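## Task

Take the green sock from the tray and fix it with a free peg of the sock dryer so it dangles downward. Dropping it and picking it up again is allowed. At the end the dryer must still hang from its rail, every sock already on it must stay clipped, and the robot must have released everything and backed away, because anything held in place only by the gripper does not count.

## Robot and tools

Robot: two six-joint arms with parallel grippers, named left_arm and right_arm. The names are labels, not image sides. Scene frame: origin on the table top midway between the arms, +x out over the table, +z up, left_arm on the +y side. Base positions: left_arm at (+0.030, +0.343, 0) m with quat_wxyz (+0.999, 0, 0, +0.032); right_arm at (+0.043, -0.319, 0) m with quat_wxyz (+1.000, 0, 0, +0.024).

Joint order in every row and every per-joint list: waist (joint1), shoulder (joint2), elbow (joint3), wrist pitch (joint4), wrist yaw (joint5), wrist roll (joint6). Stated ranges in radians: waist -2.618 to 3.054, shoulder 0.000 to 3.142, elbow 0.000 to 3.142, wrist pitch -1.571 to 1.571, wrist yaw -1.571 to 1.571, wrist roll -2.094 to 2.094. True ends may differ by up to 0.036 rad either way.

execute_actions(actions): a list of up to 15 actions, run one after another. Each action is a table of up to 15 rows; each row lasts one control step (1/30 s), and if the table is shorter, its last row is held until 15 steps have passed (0.5 s per action). Each row is one flat list of 14 numbers, all in [-1, 1], covering both arms even if one stays still: left_arm's six joint values then its opening, then right_arm's six joint values then its opening. Joint values are offsets, not poses: they are measured from that arm's joint angles at the start of the current action (not from the previous row); for the first action of a call, that start is the last state reported in this scene. Scale: 1.0 equals 1.202 rad for the waist, 1.258 shoulder, 1.238 elbow, 2.073 wrist pitch, 2.022 for wrist yaw and for wrist roll. So zeros mean hold still. The opening number is absolute: +1 fully open, -1 closed. An empty list just returns state and images.

Refusals: if an action would send any joint more than 0.036 rad beyond its range (judged from the start angles of that action), the action is refused for both arms. A malformed action, or a first action failing that check, makes the whole call do nothing. A joint asked past its real end is stopped there, and the result may say "joint sent to its limit"; absence of that line does not prove more room.

Motion limits: each step, targets stay within a lead of the measured angle (waist 0.202, shoulder 0.258, elbow 0.238, wrist pitch 0.573, wrist yaw and roll 0.522 rad), and if targets would move the gripper over 70 mm from where it is, all are scaled back. Big moves therefore span several actions, and an unfinished move may not complete on its own: command the remainder next time. Friction can leave a joint about 0.031 rad short, and tiny commands may not move it. "joint command not followed" means a clearance check altered or blocked that arm's joint targets on some steps; the rest of the row still ran.

Results: a state line "left_arm: … | right_arm: …" with each gripper's end_effector_position (m) and end_effector_quat_wxyz in the scene frame. That point lies between the finger pads, about 1 cm behind the tips; fingers point along the gripper's +z and close along its y. Reported positions can be off, more so at long reach. Joint positions and Joint velocities list each arm's six joints (rad, rad/s) then the pad gap (m, m/s; 0.094 m fully open). "Joint targets" shows the angles currently being driven toward, which can drift without new commands. grip_measured gives finger opening on the command scale; each gripper may read up to about 1 mm off. To hold something, keep commanding an opening below grip_measured: around 0.03 lower holds firmly, smaller differences hold more gently. Pads push roughly 50 to 62 N each, less on thin parts under about 2 mm, with a brief harder spike on first contact.

Images come from cam_high, cam_low, cam_left_wrist, cam_right_wrist, each 504x504, in that order. zoom_image(camera, region) gives a closer look at part of that camera's latest image; region is [x0, y0, x1, y1] in pixels, origin top-left, at most 504 by 504. read_manual(section) returns only licence texts ("licences") and moves nothing. finished_scene(scene) closes the scene with the given number once the robot has held the last command, reports success and loads the next task; it is final.

The robot holds its last command while a reply is being written, so a gripper stays loaded during long thinking. Holding loads heats motors: a MOTOR HOT line appears from 75 °C; at 90 °C that arm halts for 10 seconds; at 100 °C it goes limp and drops until cooled. These appear as OVER-TEMPERATURE FAULT lines.

Avoid: knocking rigid objects off the table (fails the task; cloth is exempt), letting the arms collide or press each other, dropping or slipping held items, slamming or shoving hard, and unhooking the dryer or the socks on it. Occasional brief tugs on held parts or pushes on loose objects may occur. Smooth, economical movement is preferred. Finish by opening the gripper and pulling away.

Each tool is called after "Request:" as name([rows], argument=value, ...), one row to a line, values as JSON.

## Session

Request:
execute_actions(actions=[])

Scene clock: 0.00 s.
left_arm: end_effector_position=(+0.3306, +0.5736, +0.2469) grip_measured=+1.000 end_effector_quat_wxyz=(-0.167, +0.161, +0.773, +0.591) | right_arm: end_effector_position=(+0.2195, -0.2185, +0.2759) grip_measured=+1.000 end_effector_quat_wxyz=(+0.355, +0.439, +0.807, +0.175)
Joint names: [waist, shoulder, elbow, wrist pitch, wrist yaw, wrist roll]
Joint positions: left_arm=[ 0.141  1.62   1.29  -0.756 -1.288  0.983  0.094] | right_arm=[ 1.072  0.976  1.276 -1.47   0.73   1.961  0.094]
Joint velocities: left_arm=[ 0.022  0.007  0.002 -0.081  0.007 -0.11   0.   ] | right_arm=[-0.007 -0.002 -0.002  0.007 -0.051 -0.007  0.   ]
Motor temperatures (°C, as the motors report them): left_arm=[20 24 23 20 20 21] | right_arm=[20 20 20 22 21 20]
Joint targets: left_arm=[0.141 1.620 1.290 -0.756 -1.288 0.983] | right_arm=[1.072 0.976 1.276 -1.470 0.730 1.961]

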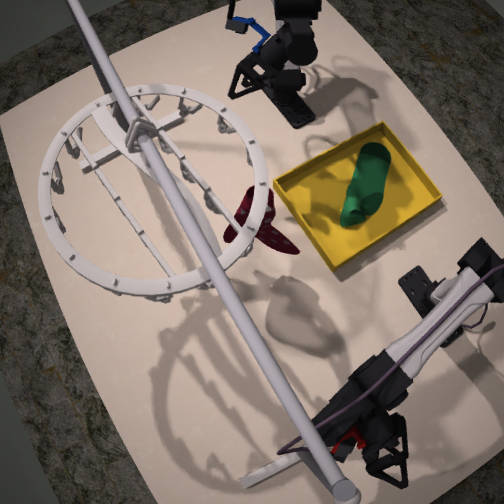

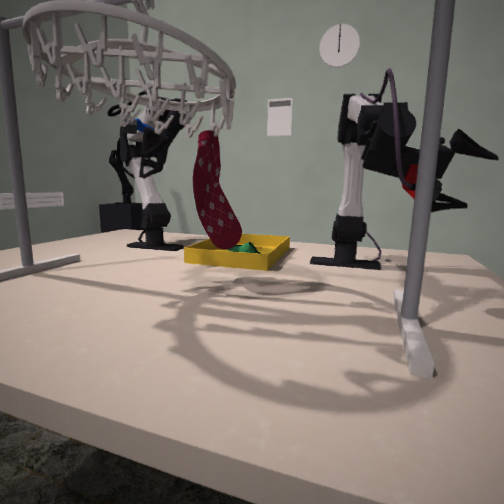

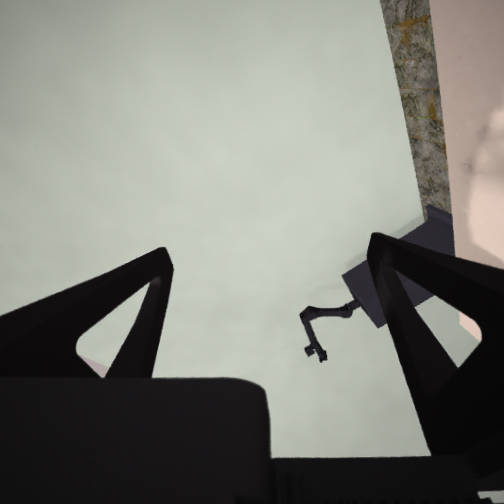

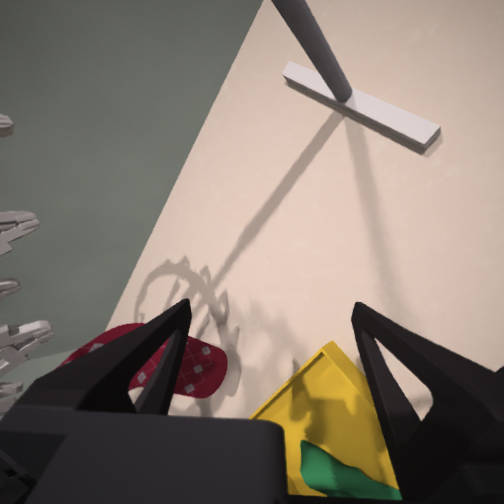

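Request:
zoom_image(camera="cam_high", region=[20, 60, 320, 320])

Request:
zoom_image(camera="cam_low", region=[0, 0, 260, 200])

Request:
zoom_image(camera="cam_high", region=[260, 110, 460, 290])

Region (20, 60, 320, 320) of cam_high's 504x504 image, scaled by 1.680, with more detail than that image has; it fills the top 437 rows of this view, and the rest is white.

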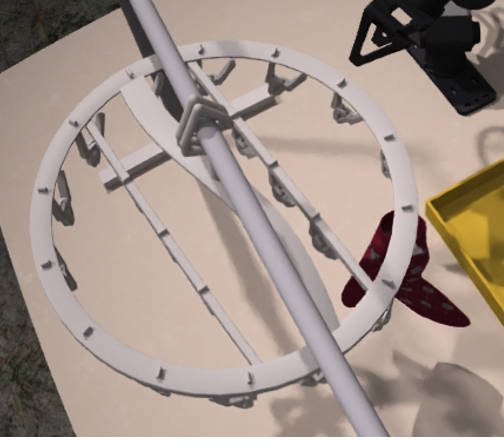

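Region (0, 0, 260, 200) of cam_low's 504x504 image, scaled by 1.938, with more detail than that image has; it fills the top 388 rows of this view, and the rest is white.

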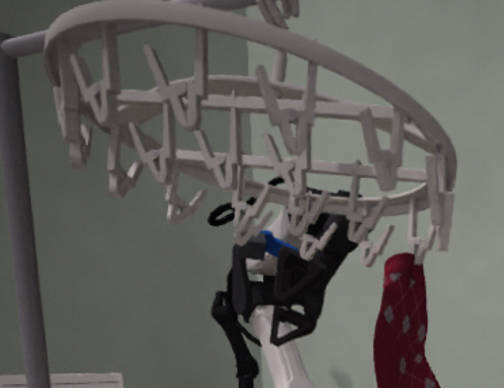

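Region (260, 110, 460, 290) of cam_high's 504x504 image, scaled by 2.520, with more detail than that image has; it fills the top 454 rows of this view, and the rest is white.

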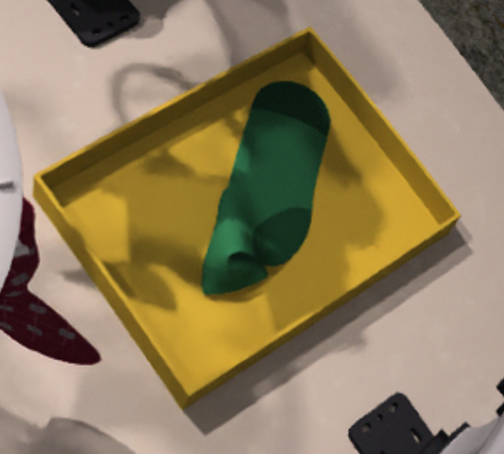

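Request:
execute_actions([
  [[0,-0.1,0,-0.08,0,0,1,0,-0.1,0,0,0,0,1],[0,-0.2,0,-0.16,0,0,1,0,-0.2,0,0,0,0,1]],
  [[0,-0.14,0,-0.16,0.1,-0.1,1,0,-0.2,-0.1,0.05,-0.1,-0.25,1]],
  [[0,0,0,0,0.27,-0.2,1,0,-0.18,-0.16,0.2,-0.13,-0.35,1]],
  [[0,0,0,0,0.27,-0.19,1,0,0,-0.16,0.2,-0.13,-0.37,1]],
])

Scene clock: 40.30 s.
left_arm: end_effector_position=(+0.2514, +0.4031, +0.2126) grip_measured=+1.000 end_effector_quat_wxyz=(+0.151, -0.080, +0.984, +0.060) | right_arm: end_effector_position=(+0.1316, -0.1596, +0.3592) grip_measured=+1.000 end_effector_quat_wxyz=(+0.593, -0.329, +0.625, +0.386)
Joint names: [waist, shoulder, elbow, wrist pitch, wrist yaw, wrist roll]
Joint positions: left_arm=[ 0.144  1.168  1.29  -1.376 -0.079  0.059  0.094] | right_arm=[ 1.072  0.236  0.811 -0.573  0.057  0.092  0.094]
Joint velocities: left_arm=[-0.007  0.007 -0.017 -0.066  0.095 -0.051  0.   ] | right_arm=[ 0.007  0.002 -0.012  0.139 -0.095 -0.154  0.   ]
Motor temperatures (°C, as the motors report them): left_arm=[20 30 27 22 20 21] | right_arm=[20 21 24 24 22 20]
Joint targets: left_arm=[0.142 1.168 1.290 -1.377 -0.049 0.034] | right_arm=[1.072 0.238 0.804 -0.556 0.040 0.056]

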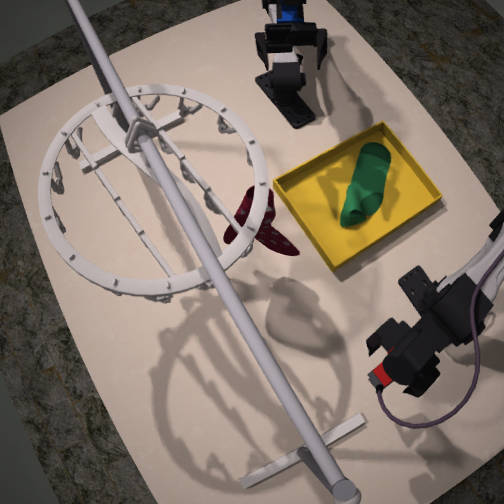

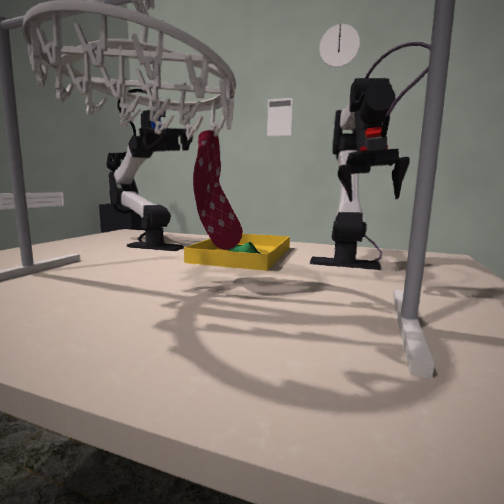

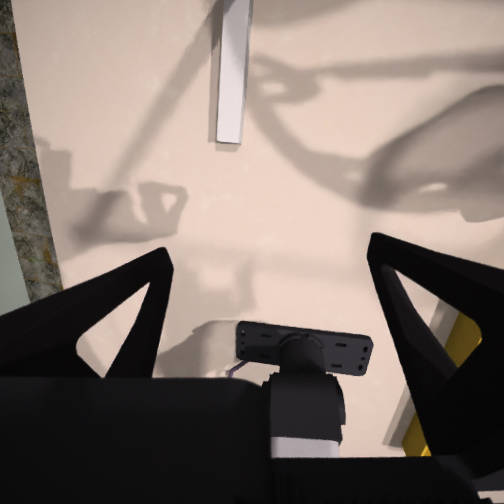

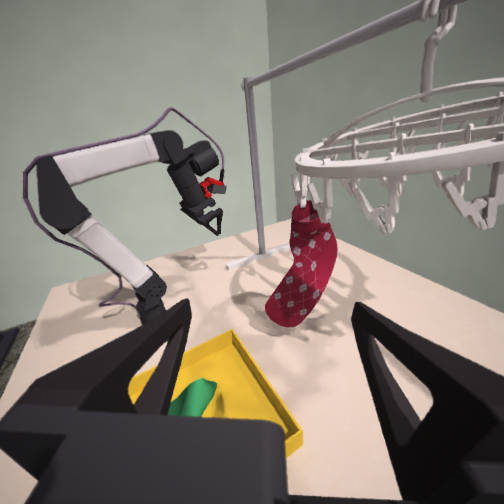

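Request:
execute_actions([
  [[-0.15,0,0,0,0.02,-0.02,1,-0.08,0,0,0,-0.02,-0.03,1],[-0.3,0,0,0,0.04,-0.03,1,-0.15,0,0,0,-0.03,-0.045,1]],
  [[-0.35,0,0,0,0,0,1,-0.15,0,0,0,0,0,1]],
  [[-0.35,0,0,0,0,0,1,-0.1,0,0,0,0,0,1]],
  [[-0.35,0.1,0.05,0,0,0,1,0,0,0,0,0,0,1]],
  [[-0.1,0.2,0.1,0,0,0,1,0,0,0,0,0,0,1]],
])

Scene clock: 48.87 s.
left_arm: end_effector_position=(+0.0510, +0.0457, +0.1684) grip_measured=+1.000 end_effector_quat_wxyz=(+0.051, +0.686, +0.725, -0.041) | right_arm: end_effector_position=(+0.1869, -0.2068, +0.3626) grip_measured=+1.000 end_effector_quat_wxyz=(+0.673, -0.226, +0.664, +0.235)
Joint names: [waist, shoulder, elbow, wrist pitch, wrist yaw, wrist roll]
Joint positions: left_arm=[-1.571  1.555  1.453 -1.339 -0.009  0.009  0.094] | right_arm=[ 0.619  0.236  0.811 -0.559  0.002  0.009  0.094]
Joint velocities: left_arm=[-0.002 -0.012  0.007 -0.037 -0.007 -0.007  0.   ] | right_arm=[-0.007 -0.002 -0.017 -0.037 -0.081  0.007  0.   ]
Motor temperatures (°C, as the motors report them): left_arm=[20 29 28 22 20 21] | right_arm=[21 21 24 27 22 20]
Joint targets: left_arm=[-1.575 1.544 1.462 -1.349 -0.006 0.009] | right_arm=[0.619 0.236 0.811 -0.559 0.002 0.009]

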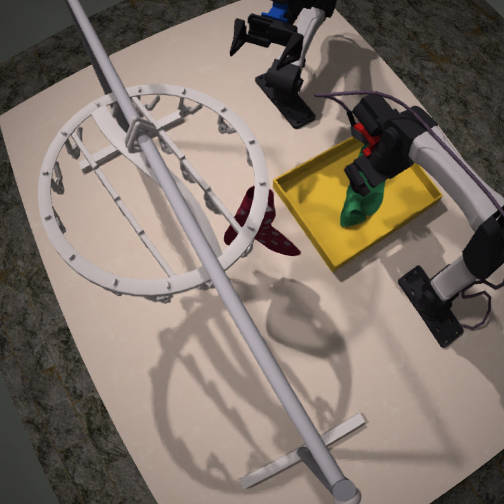

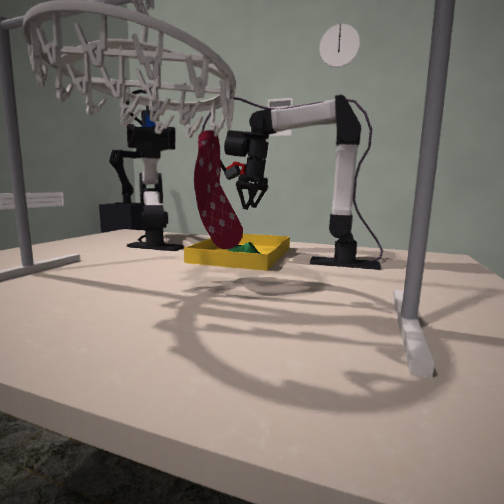

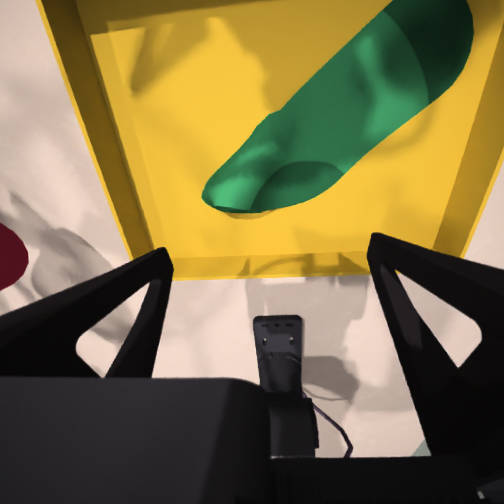

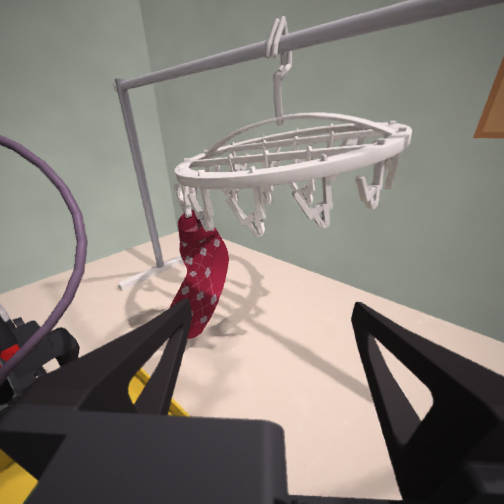

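Request:
zoom_image(camera="cam_right_wrist", region=[160, 100, 430, 260])

Request:
zoom_image(camera="cam_low", region=[110, 20, 250, 150])

Region (160, 100, 430, 260) of cam_right_wrist's 504x504 image, scaled by 1.867, with more detail than that image has; it fills the top 299 rows of this view, and the rest is white.

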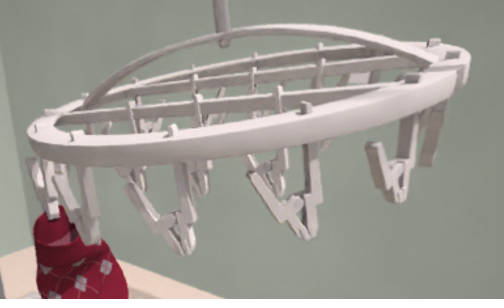

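Region (110, 20, 250, 150) of cam_low's 504x504 image, scaled by 3.600, with more detail than that image has; it fills the top 468 rows of this view, and the rest is white.

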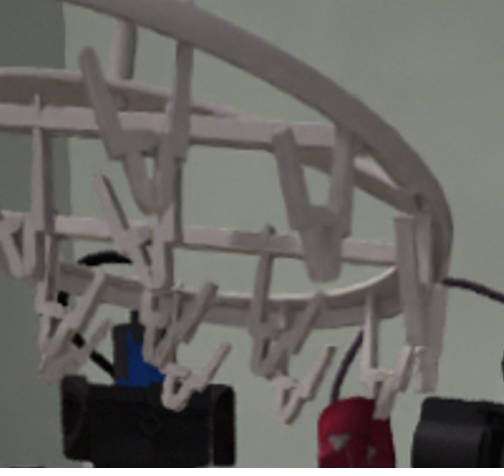

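Request:
execute_actions([
  [[-0.04,0.07,0.05,0,0,0.05,1,0,0,0,0,0,0,1],[-0.08,0.14,0.1,0.01,0,0.1,1,0,0,0,0,0,0,1],[-0.125,0.22,0.15,0.015,0,0.16,1,0,0,0,0,0,0,1]],
  [[-0.06,0.11,0.075,0.01,0,0.08,1,0,0,0,0,0,0,1],[-0.125,0.22,0.15,0.015,0,0.16,1,0,0,0,0,0,0,1]],
  [[0,0,0,0,0,0,1,0,0,0,0,0,0,1]],
])

Scene clock: 119.03 s.
left_arm: end_effector_position=(-0.0678, -0.0507, +0.0675) grip_measured=+1.000 end_effector_quat_wxyz=(-0.008, +0.936, +0.351, +0.011) | right_arm: end_effector_position=(+0.1869, -0.2068, +0.3626) grip_measured=+1.000 end_effector_quat_wxyz=(+0.673, -0.226, +0.664, +0.235)
Joint names: [waist, shoulder, elbow, wrist pitch, wrist yaw, wrist roll]
Joint positions: left_arm=[-1.884  2.132  1.797 -1.262 -0.01   0.604  0.094] | right_arm=[ 0.619  0.236  0.811 -0.559  0.002  0.009  0.094]
Joint velocities: left_arm=[ 0.017 -0.002 -0.007  0.007  0.007 -0.066  0.   ] | right_arm=[-0.017 -0.007 -0.002  0.037 -0.007  0.066  0.   ]
Motor temperatures (°C, as the motors report them): left_arm=[20 34 31 21 20 21] | right_arm=[21 22 27 34 22 20]
Joint targets: left_arm=[-1.884 2.132 1.797 -1.262 -0.010 0.603] | right_arm=[0.619 0.236 0.811 -0.559 0.002 0.009]

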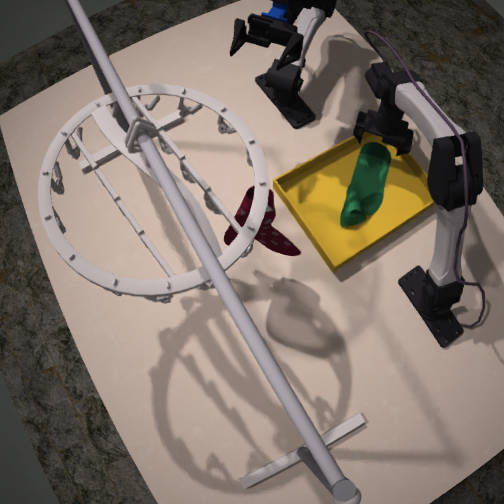

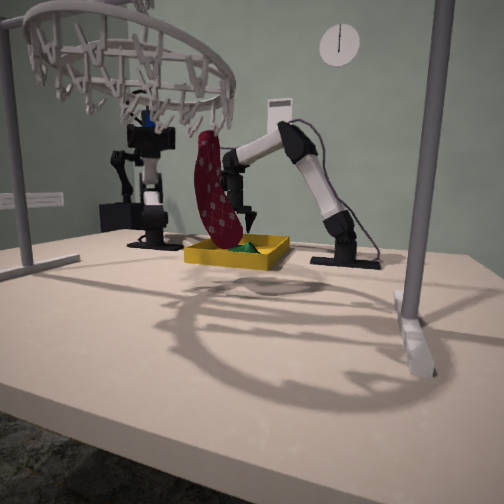

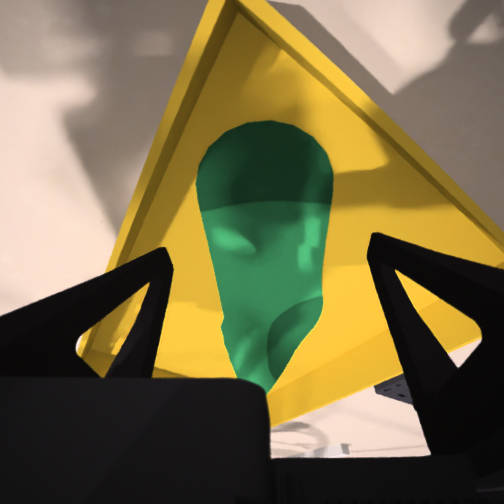

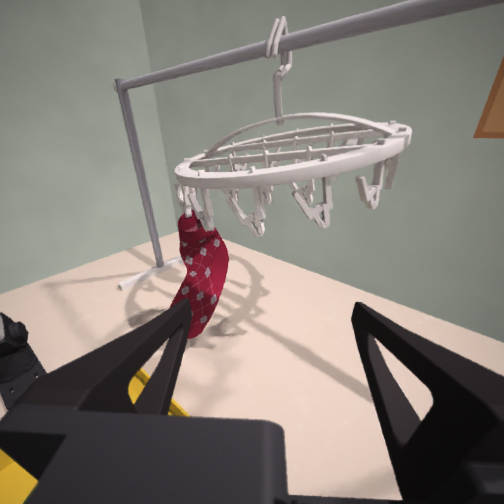

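Request:
execute_actions([
  [[0,0.004,-0.03,0.025,0,0,0.7,0,0,0,0,0,0,1],[0,0.008,-0.06,0.05,0,0,0.4,0,0,0,0,0,0,1],[0,0.012,-0.1,0.075,0,0,0.1,0,0,0,0,0,0,1]],
  [[0,0,0,0,0,0,0.1,0,0,0,0,0,0,1]],
])

Scene clock: 126.40 s.
left_arm: end_effector_position=(-0.0681, -0.0520, +0.0350) grip_measured=+0.103 end_effector_quat_wxyz=(-0.001, +0.936, +0.351, +0.007) | right_arm: end_effector_position=(+0.1869, -0.2068, +0.3626) grip_measured=+1.000 end_effector_quat_wxyz=(+0.673, -0.226, +0.664, +0.235)
Joint names: [waist, shoulder, elbow, wrist pitch, wrist yaw, wrist roll]
Joint positions: left_arm=[-1.884  2.142  1.683 -1.121 -0.01   0.604  0.052] | right_arm=[ 0.619  0.236  0.811 -0.559  0.002  0.009  0.094]
Joint velocities: left_arm=[-0.002  0.007 -0.007  0.007  0.007 -0.007  0.   ] | right_arm=[-0.002  0.002  0.002 -0.022  0.007 -0.022  0.   ]
Motor temperatures (°C, as the motors report them): left_arm=[20 37 31 21 20 21] | right_arm=[21 22 27 35 22 20]
Joint targets: left_arm=[-1.884 2.142 1.683 -1.121 -0.010 0.604] | right_arm=[0.619 0.236 0.811 -0.559 0.002 0.009]

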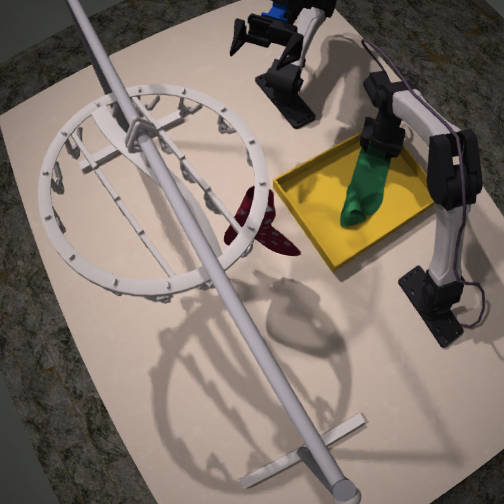

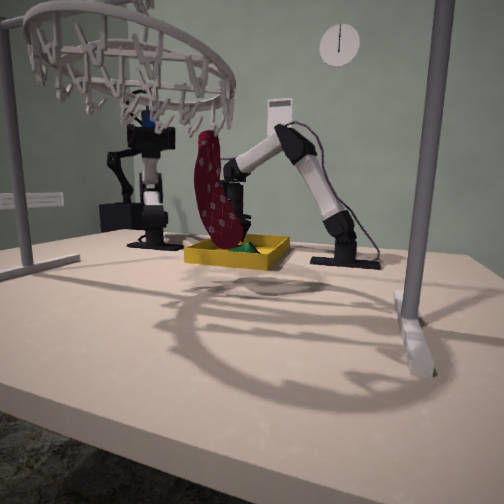

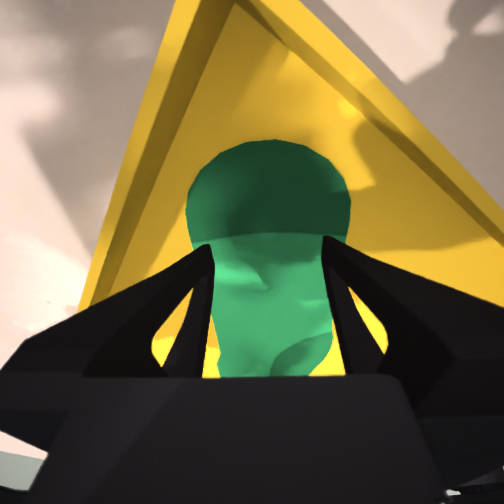

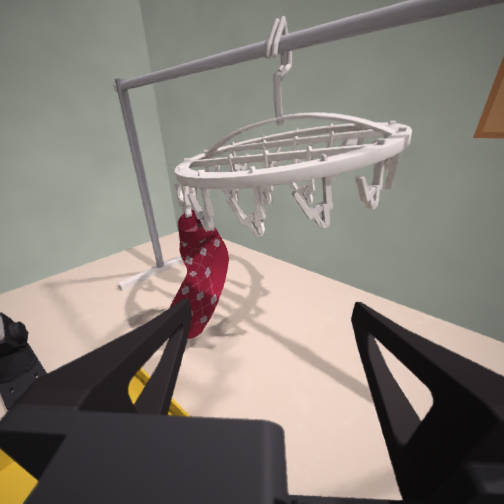

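Request:
execute_actions([
  [[-0.01,0.013,0,0.01,0,0,0.1,0,0,0,0,0,0,1],[-0.02,0.026,0,0.02,0,0,0.1,0,0,0,0,0,0,1],[-0.02,0.039,0,0.03,0,0,0.1,0,0,0,0,0,0,1]],
  [[0,0,0,0,0,0,0.1,0,0,0,0,0,0,1]],
])

Scene clock: 132.97 s.
left_arm: end_effector_position=(-0.0778, -0.0598, +0.0217) grip_measured=+0.103 end_effector_quat_wxyz=(+0.007, +0.939, +0.343, +0.001) | right_arm: end_effector_position=(+0.1869, -0.2068, +0.3626) grip_measured=+1.000 end_effector_quat_wxyz=(+0.673, -0.226, +0.664, +0.235)
Joint names: [waist, shoulder, elbow, wrist pitch, wrist yaw, wrist roll]
Joint positions: left_arm=[-1.902  2.176  1.683 -1.069 -0.01   0.604  0.052] | right_arm=[ 0.619  0.236  0.811 -0.559  0.002  0.009  0.094]
Joint velocities: left_arm=[-0.002  0.007  0.002 -0.139 -0.007 -0.066 -0.001] | right_arm=[-0.012 -0.002  0.002 -0.037  0.095 -0.11   0.   ]
Motor temperatures (°C, as the motors report them): left_arm=[20 39 31 21 20 21] | right_arm=[21 22 27 35 22 20]
Joint targets: left_arm=[-1.902 2.176 1.683 -1.069 -0.010 0.604] | right_arm=[0.619 0.236 0.811 -0.559 0.002 0.009]

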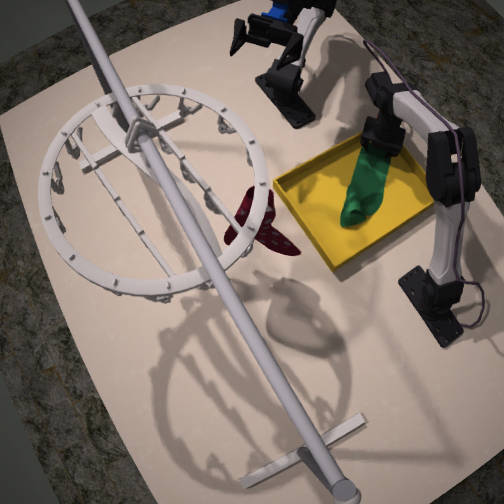

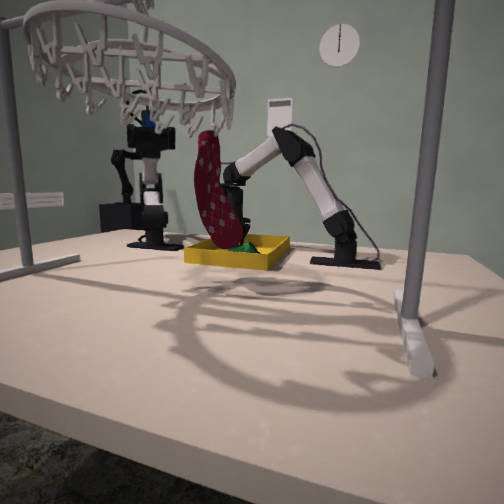

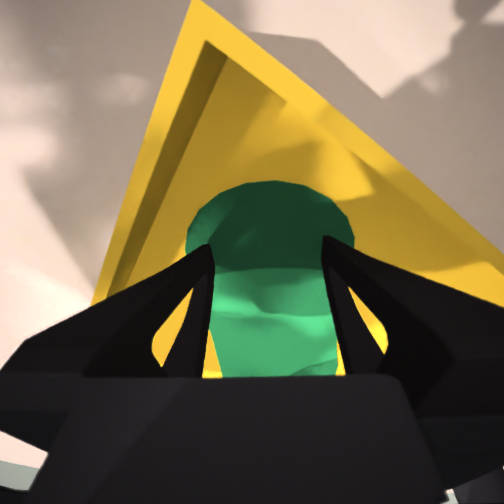

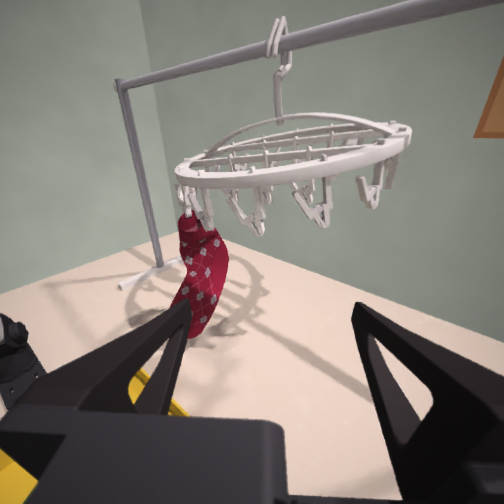

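Request:
execute_actions([
  [[0,0,-0.02,0.005,0,0,0.1,0,0,0,0,0,0,1],[0,0,-0.04,0.012,0,0,0.1,0,0,0,0,0,0,1]],
])

Scene clock: 135.10 s.
left_arm: end_effector_position=(-0.0778, -0.0598, +0.0198) grip_measured=+0.103 end_effector_quat_wxyz=(+0.009, +0.939, +0.343, -0.000) | right_arm: end_effector_position=(+0.1869, -0.2068, +0.3626) grip_measured=+1.000 end_effector_quat_wxyz=(+0.673, -0.226, +0.664, +0.235)
Joint names: [waist, shoulder, elbow, wrist pitch, wrist yaw, wrist roll]
Joint positions: left_arm=[-1.902  2.172  1.668 -1.052 -0.01   0.604  0.052] | right_arm=[ 0.619  0.236  0.811 -0.559  0.002  0.009  0.094]
Joint velocities: left_arm=[ 0.017 -0.007  0.012 -0.007 -0.051  0.007 -0.   ] | right_arm=[-0.002  0.007  0.012 -0.022  0.022 -0.037  0.   ]
Motor temperatures (°C, as the motors report them): left_arm=[20 40 31 21 20 21] | right_arm=[21 22 27 35 21 20]
Joint targets: left_arm=[-1.902 2.176 1.633 -1.043 -0.010 0.604] | right_arm=[0.619 0.236 0.811 -0.559 0.002 0.009]

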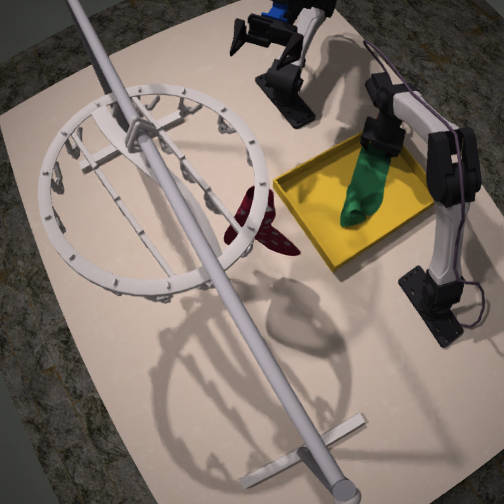

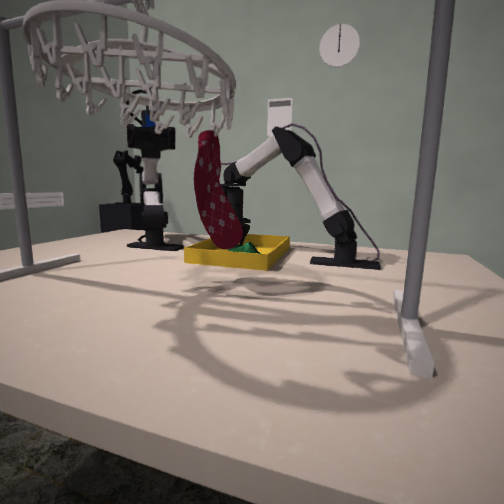

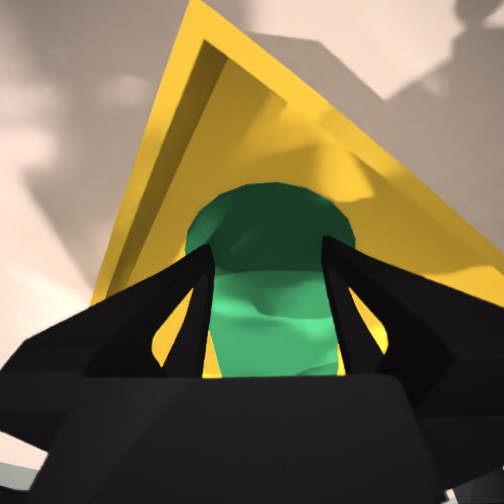

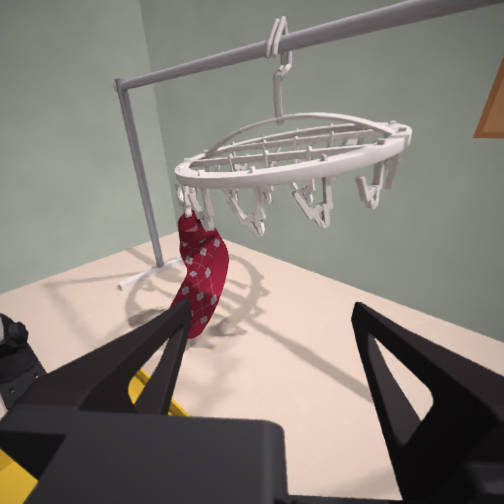

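In contact. Close slowly while keeping light pressure.

Request:
execute_actions([
  [[0,0,-0.025,0,0,0,0.0,0,0,0,0,0,0,1],[0,0,-0.025,0,0,0,-0.05,0,0,0,0,0,0,1],[0,0,-0.025,0,0,0,-0.1,0,0,0,0,0,0,1],[0,0,-0.025,0,0,0,-0.15,0,0,0,0,0,0,1],[0,0,-0.025,0,0,0,-0.2,0,0,0,0,0,0,1],[0,0,-0.025,0,0,0,-0.25,0,0,0,0,0,0,1],[0,0,-0.025,0,0,0,-0.3,0,0,0,0,0,0,1],[0,0,-0.025,0,0,0,-0.35,0,0,0,0,0,0,1],[0,0,-0.025,0,0,0,-0.4,0,0,0,0,0,0,1],[0,0,-0.025,0,0,0,-0.45,0,0,0,0,0,0,1],[0,0,-0.025,0,0,0,-0.5,0,0,0,0,0,0,1],[0,0,-0.025,0,0,0,-0.55,0,0,0,0,0,0,1]],
  [[0,0,-0.025,0,0,0,-0.6,0,0,0,0,0,0,1],[0,0,-0.025,0,0,0,-0.65,0,0,0,0,0,0,1],[0,0,-0.025,0,0,0,-0.7,0,0,0,0,0,0,1],[0,0,-0.025,0,0,0,-0.75,0,0,0,0,0,0,1],[0,0,-0.025,0,0,0,-0.8,0,0,0,0,0,0,1],[0,0,-0.025,0,0,0,-0.85,0,0,0,0,0,0,1],[0,0,-0.025,0,0,0,-0.9,0,0,0,0,0,0,1],[0,0,-0.025,0,0,0,-0.95,0,0,0,0,0,0,1],[0,0,-0.025,0,0,0,-1,0,0,0,0,0,0,1]],
])

Scene clock: 143.77 s.
left_arm: end_effector_position=(-0.0786, -0.0589, +0.0198) grip_measured=-0.970 end_effector_quat_wxyz=(+0.006, +0.939, +0.343, -0.002) | right_arm: end_effector_position=(+0.1869, -0.2068, +0.3626) grip_measured=+1.000 end_effector_quat_wxyz=(+0.673, -0.226, +0.664, +0.235)
Joint names: [waist, shoulder, elbow, wrist pitch, wrist yaw, wrist roll]
Joint positions: left_arm=[-1.902  2.172  1.668 -1.055 -0.004  0.604  0.001] | right_arm=[ 0.619  0.236  0.811 -0.559  0.002  0.009  0.094]
Joint velocities: left_arm=[-0.007  0.017  0.007  0.007 -0.066 -0.037  0.001] | right_arm=[-0.002  0.007  0.007 -0.037  0.051  0.007  0.   ]
Motor temperatures (°C, as the motors report them): left_arm=[20 42 30 21 20 21] | right_arm=[21 22 27 36 21 20]
Joint targets: left_arm=[-1.902 2.172 1.637 -1.056 -0.004 0.604] | right_arm=[0.619 0.236 0.811 -0.559 0.002 0.009]

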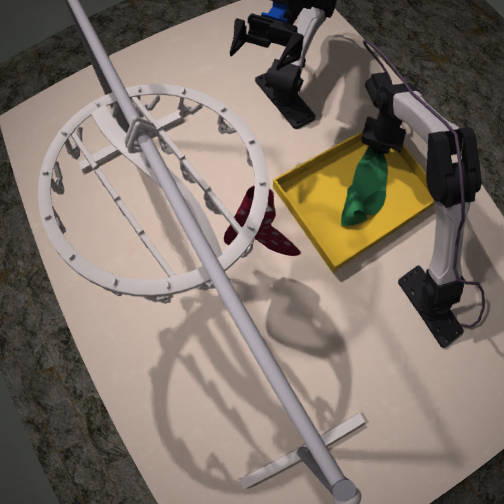

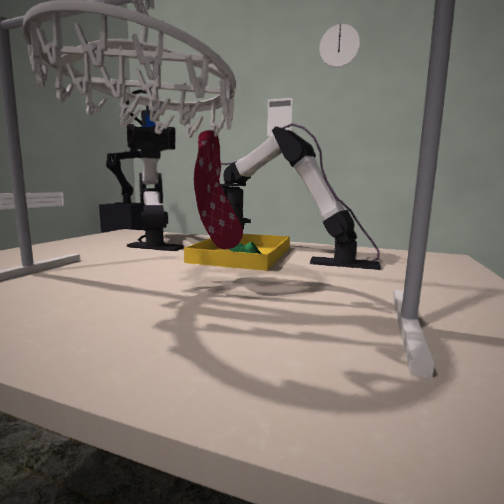

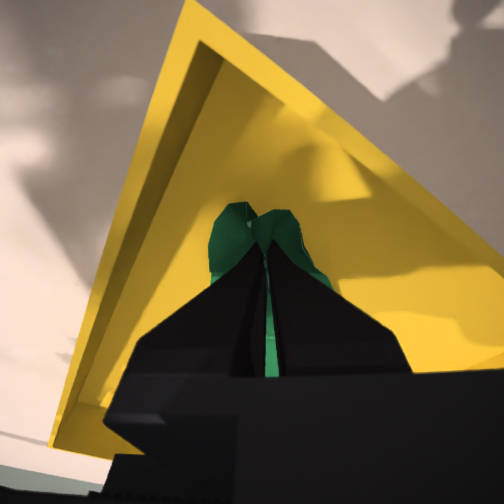

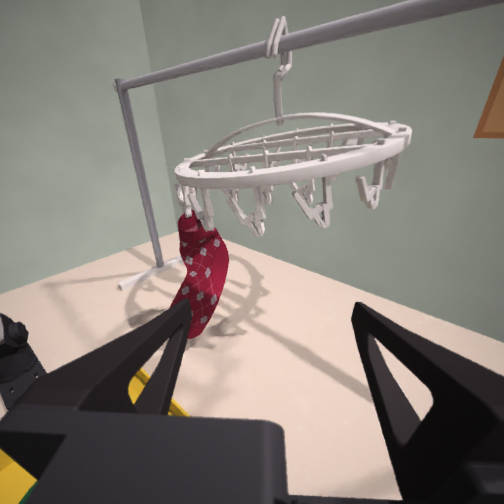

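Request:
execute_actions([
  [[0,-0.02,0.02,-0.01,0,0,-1,0,0,0,0,0,0,1],[0,-0.05,0.04,-0.03,0,0,-1,0,0,0,0,0,0,1],[0,-0.1,0.06,-0.06,0,0,-1,0,0,0,0,0,0,1]],
  [[0.03,-0.1,0,-0.03,0,-0.05,-1,0,0,0,0,0,0,1],[0.06,-0.2,0,-0.06,0,-0.1,-1,0,0,0,0,0,0,1]],
  [[0.05,-0.12,-0.05,0,0,-0.05,-1,0,0,0,0,0,0,1],[0.1,-0.25,-0.1,0,0,-0.1,-1,0,0,0,0,0,0,1]],
  [[0.05,-0.12,-0.1,0.05,0,-0.05,-1,0,0,0,0,0,0,1],[0.1,-0.25,-0.2,0.1,0,-0.1,-1,0,0,0,0,0,0,1]],
  [[0.05,-0.12,-0.12,0.08,0,0,-1,0,0,0,0,0,0,1],[0.1,-0.25,-0.25,0.16,0,0,-1,0,0,0,0,0,0,1]],
  [[0.05,-0.12,-0.12,0.08,0,0,-1,0,0,0,0,0,0,1],[0.1,-0.25,-0.25,0.16,0,0,-1,0,0,0,0,0,0,1]],
  [[0.05,-0.07,-0.1,0.07,0,0,-1,0,0,0,0,0,0,1],[0.1,-0.15,-0.2,0.14,0,0,-1,0,0,0,0,0,0,1]],
])

Scene clock: 155.87 s.
left_arm: end_effector_position=(+0.1167, +0.1241, +0.3365) grip_measured=-0.970 end_effector_quat_wxyz=(+0.618, +0.398, +0.552, -0.395) | right_arm: end_effector_position=(+0.1869, -0.2068, +0.3626) grip_measured=+1.000 end_effector_quat_wxyz=(+0.673, -0.226, +0.664, +0.235)
Joint names: [waist, shoulder, elbow, wrist pitch, wrist yaw, wrist roll]
Joint positions: left_arm=[-1.259  0.317  0.584 -0.192 -0.     0.057  0.001] | right_arm=[ 0.619  0.236  0.811 -0.559  0.002  0.009  0.094]
Joint velocities: left_arm=[ 0.007  0.002  0.032  0.081  0.022 -0.022  0.001] | right_arm=[ 0.012  0.012 -0.007 -0.037  0.007 -0.037  0.   ]
Motor temperatures (°C, as the motors report them): left_arm=[20 43 30 22 20 21] | right_arm=[21 22 27 36 21 20]
Joint targets: left_arm=[-1.249 0.300 0.577 -0.168 -0.002 0.057] | right_arm=[0.619 0.236 0.811 -0.559 0.002 0.009]

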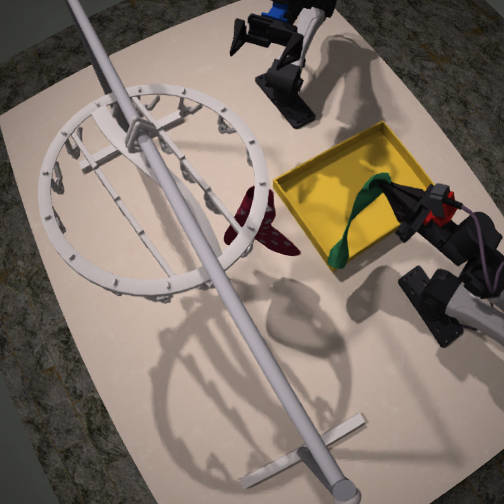

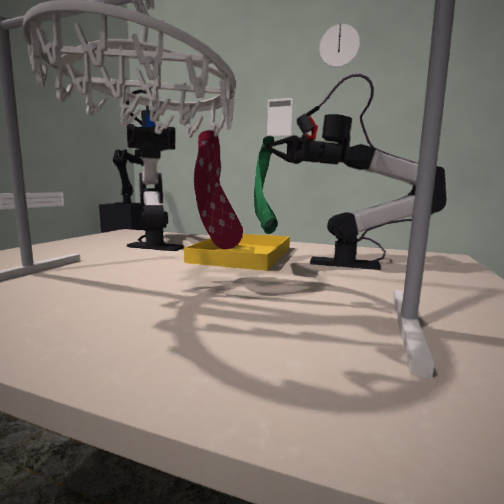

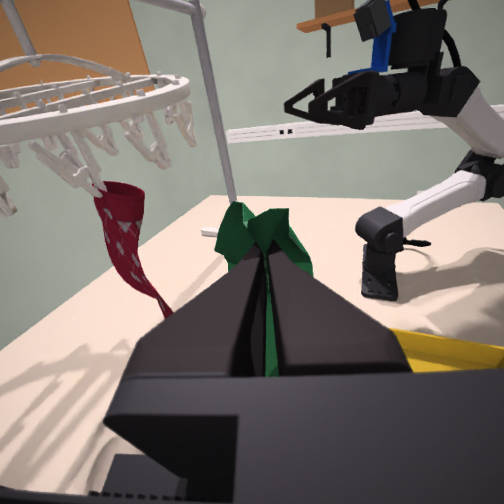

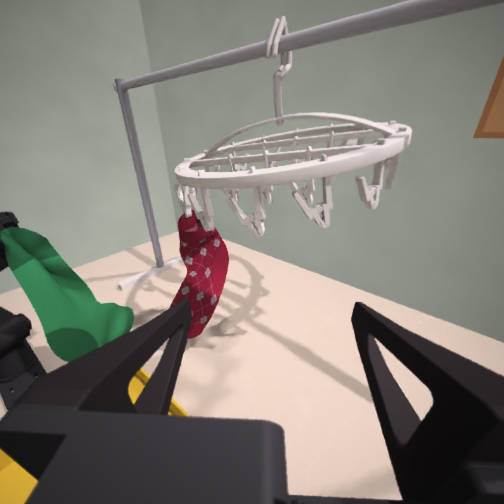

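Request:
zoom_image(camera="cam_low", region=[230, 100, 350, 200])

Request:
zoom_image(camera="cam_high", region=[340, 150, 460, 250])

Request:
zoom_image(camera="cam_left_wrist", region=[190, 180, 340, 300])

Region (230, 100, 350, 200) of cam_low's 504x504 image, scaled by 4.200, with more detail than that image has.

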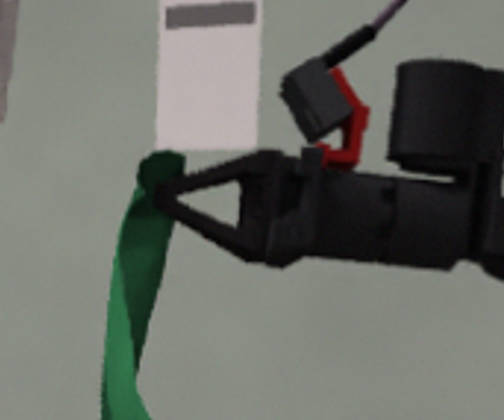

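Region (340, 150, 460, 250) of cam_high's 504x504 image, scaled by 4.200, with more detail than that image has.

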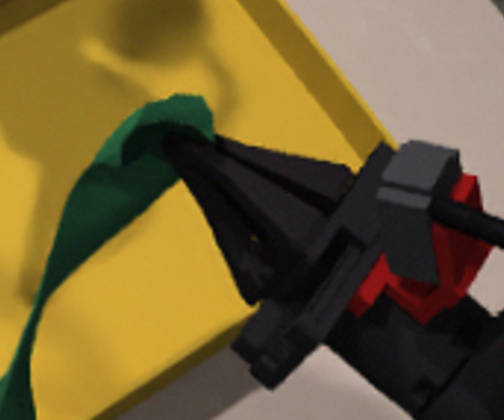

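Region (190, 180, 340, 300) of cam_left_wrist's 504x504 image, scaled by 3.360, with more detail than that image has; it fills the top 403 rows of this view, and the rest is white.

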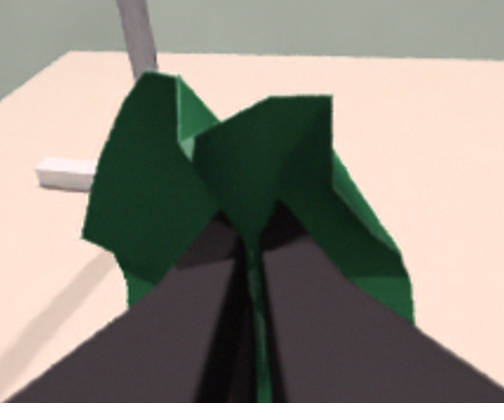

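Request:
execute_actions([
  [[0,0,0,0,0,0,-1,0,0.05,0,0.03,0,0,1],[0,0,0,0,0,0,-1,0,0.1,0.01,0.055,0,0,1],[0,0,0,0,0,0,-1,0,0.14,0.01,0.08,0,0,1]],
  [[0,0,0,0,0,0,-1,0,0.07,0,0.04,0,0,1],[0,0,0,0,0,0,-1,0,0.14,0.01,0.08,0,0,1]],
])

Scene clock: 175.73 s.
left_arm: end_effector_position=(+0.1167, +0.1242, +0.3380) grip_measured=-0.970 end_effector_quat_wxyz=(+0.619, +0.397, +0.550, -0.396) | right_arm: end_effector_position=(+0.2551, -0.1531, +0.3775) grip_measured=+1.000 end_effector_quat_wxyz=(+0.667, -0.228, +0.670, +0.233)
Joint names: [waist, shoulder, elbow, wrist pitch, wrist yaw, wrist roll]
Joint positions: left_arm=[-1.259  0.317  0.584 -0.186 -0.     0.057  0.001] | right_arm=[ 0.619  0.586  0.833 -0.248  0.002  0.009  0.094]
Joint velocities: left_arm=[-0.007 -0.007 -0.007 -0.007 -0.007  0.037  0.   ] | right_arm=[-0.002 -0.007 -0.002  0.037  0.007  0.022  0.   ]
Motor temperatures (°C, as the motors report them): left_arm=[20 37 31 26 20 21] | right_arm=[21 23 28 37 21 20]
Joint targets: left_arm=[-1.259 0.317 0.584 -0.186 -0.000 0.057] | right_arm=[0.619 0.587 0.833 -0.238 0.002 0.009]

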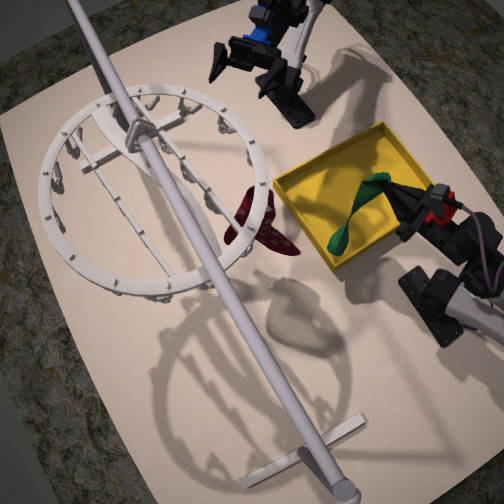

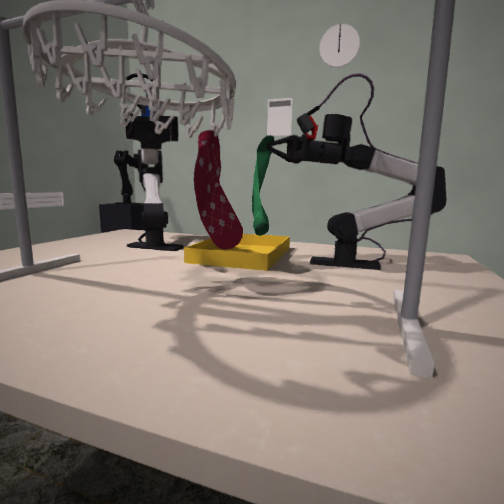

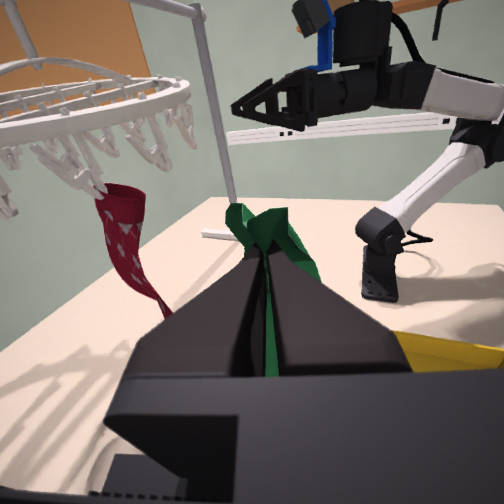

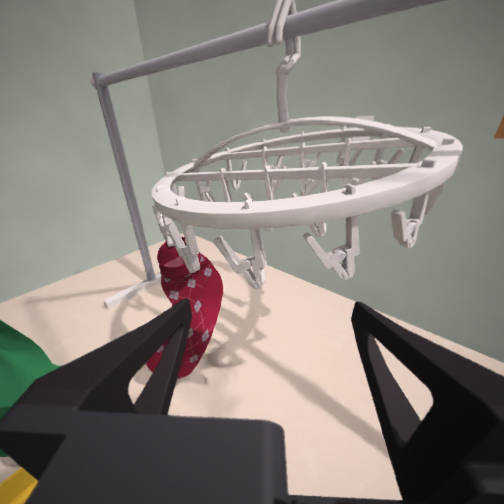

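Request:
execute_actions([
  [[0,0,0,0,0,0,-1,0.05,0.01,-0.01,0.012,0.04,0,0.8],[0,0,0,0,0,0,-1,0.1,0.02,-0.02,0.025,0.08,0,0.6],[0,0,0,0,0,0,-1,0.145,0.036,-0.025,0.036,0.115,0,0.4]],
  [[0,0,0,0,0,0,-1,0.07,0.02,-0.012,0.018,0.06,0,0.2],[0,0,0,0,0,0,-1,0.145,0.036,-0.025,0.036,0.115,0,0.2]],
  [[0,0,0,0,0,0,-1,0.07,0.02,-0.012,0.018,0.06,0,0.2],[0,0,0,0,0,0,-1,0.145,0.036,-0.025,0.036,0.115,0,0.2]],
])

Scene clock: 192.80 s.
left_arm: end_effector_position=(+0.1167, +0.1242, +0.3380) grip_measured=-0.970 end_effector_quat_wxyz=(+0.619, +0.397, +0.550, -0.396) | right_arm: end_effector_position=(+0.2410, -0.1237, +0.3875) grip_measured=+0.202 end_effector_quat_wxyz=(+0.702, -0.153, +0.664, +0.208)
Joint names: [waist, shoulder, elbow, wrist pitch, wrist yaw, wrist roll]
Joint positions: left_arm=[-1.259  0.317  0.584 -0.186 -0.     0.057  0.001] | right_arm=[ 1.113  0.667  0.8   -0.045  0.645  0.009  0.056]
Joint velocities: left_arm=[-0.017 -0.027 -0.002 -0.037  0.022  0.007 -0.   ] | right_arm=[ 0.002 -0.017 -0.022  0.037  0.037 -0.037 -0.001]
Motor temperatures (°C, as the motors report them): left_arm=[20 33 31 27 20 21] | right_arm=[21 22 29 38 21 20]
Joint targets: left_arm=[-1.259 0.317 0.584 -0.186 -0.000 0.057] | right_arm=[1.123 0.685 0.780 -0.038 0.663 0.009]

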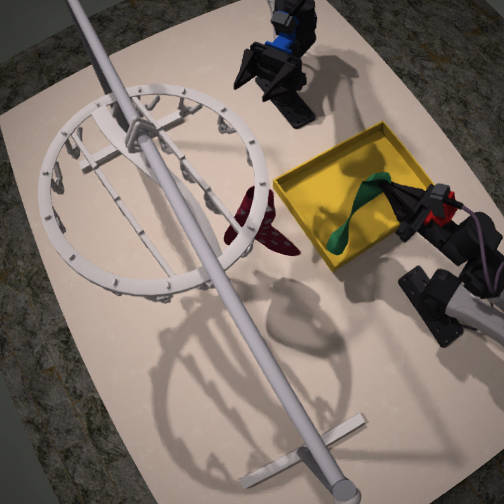

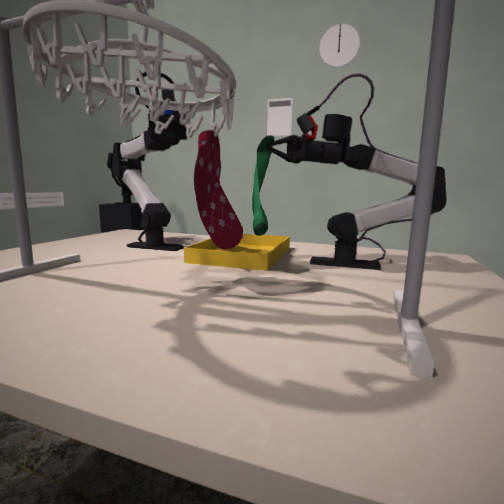

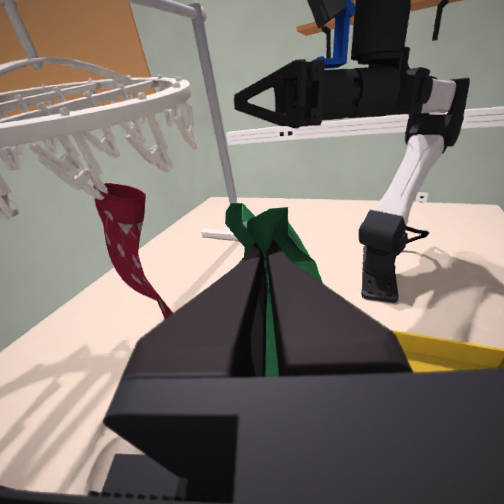

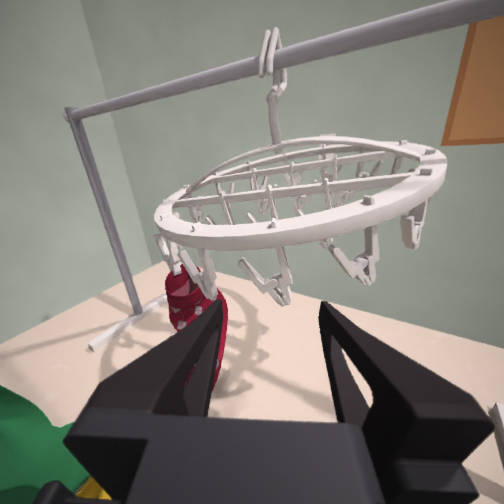

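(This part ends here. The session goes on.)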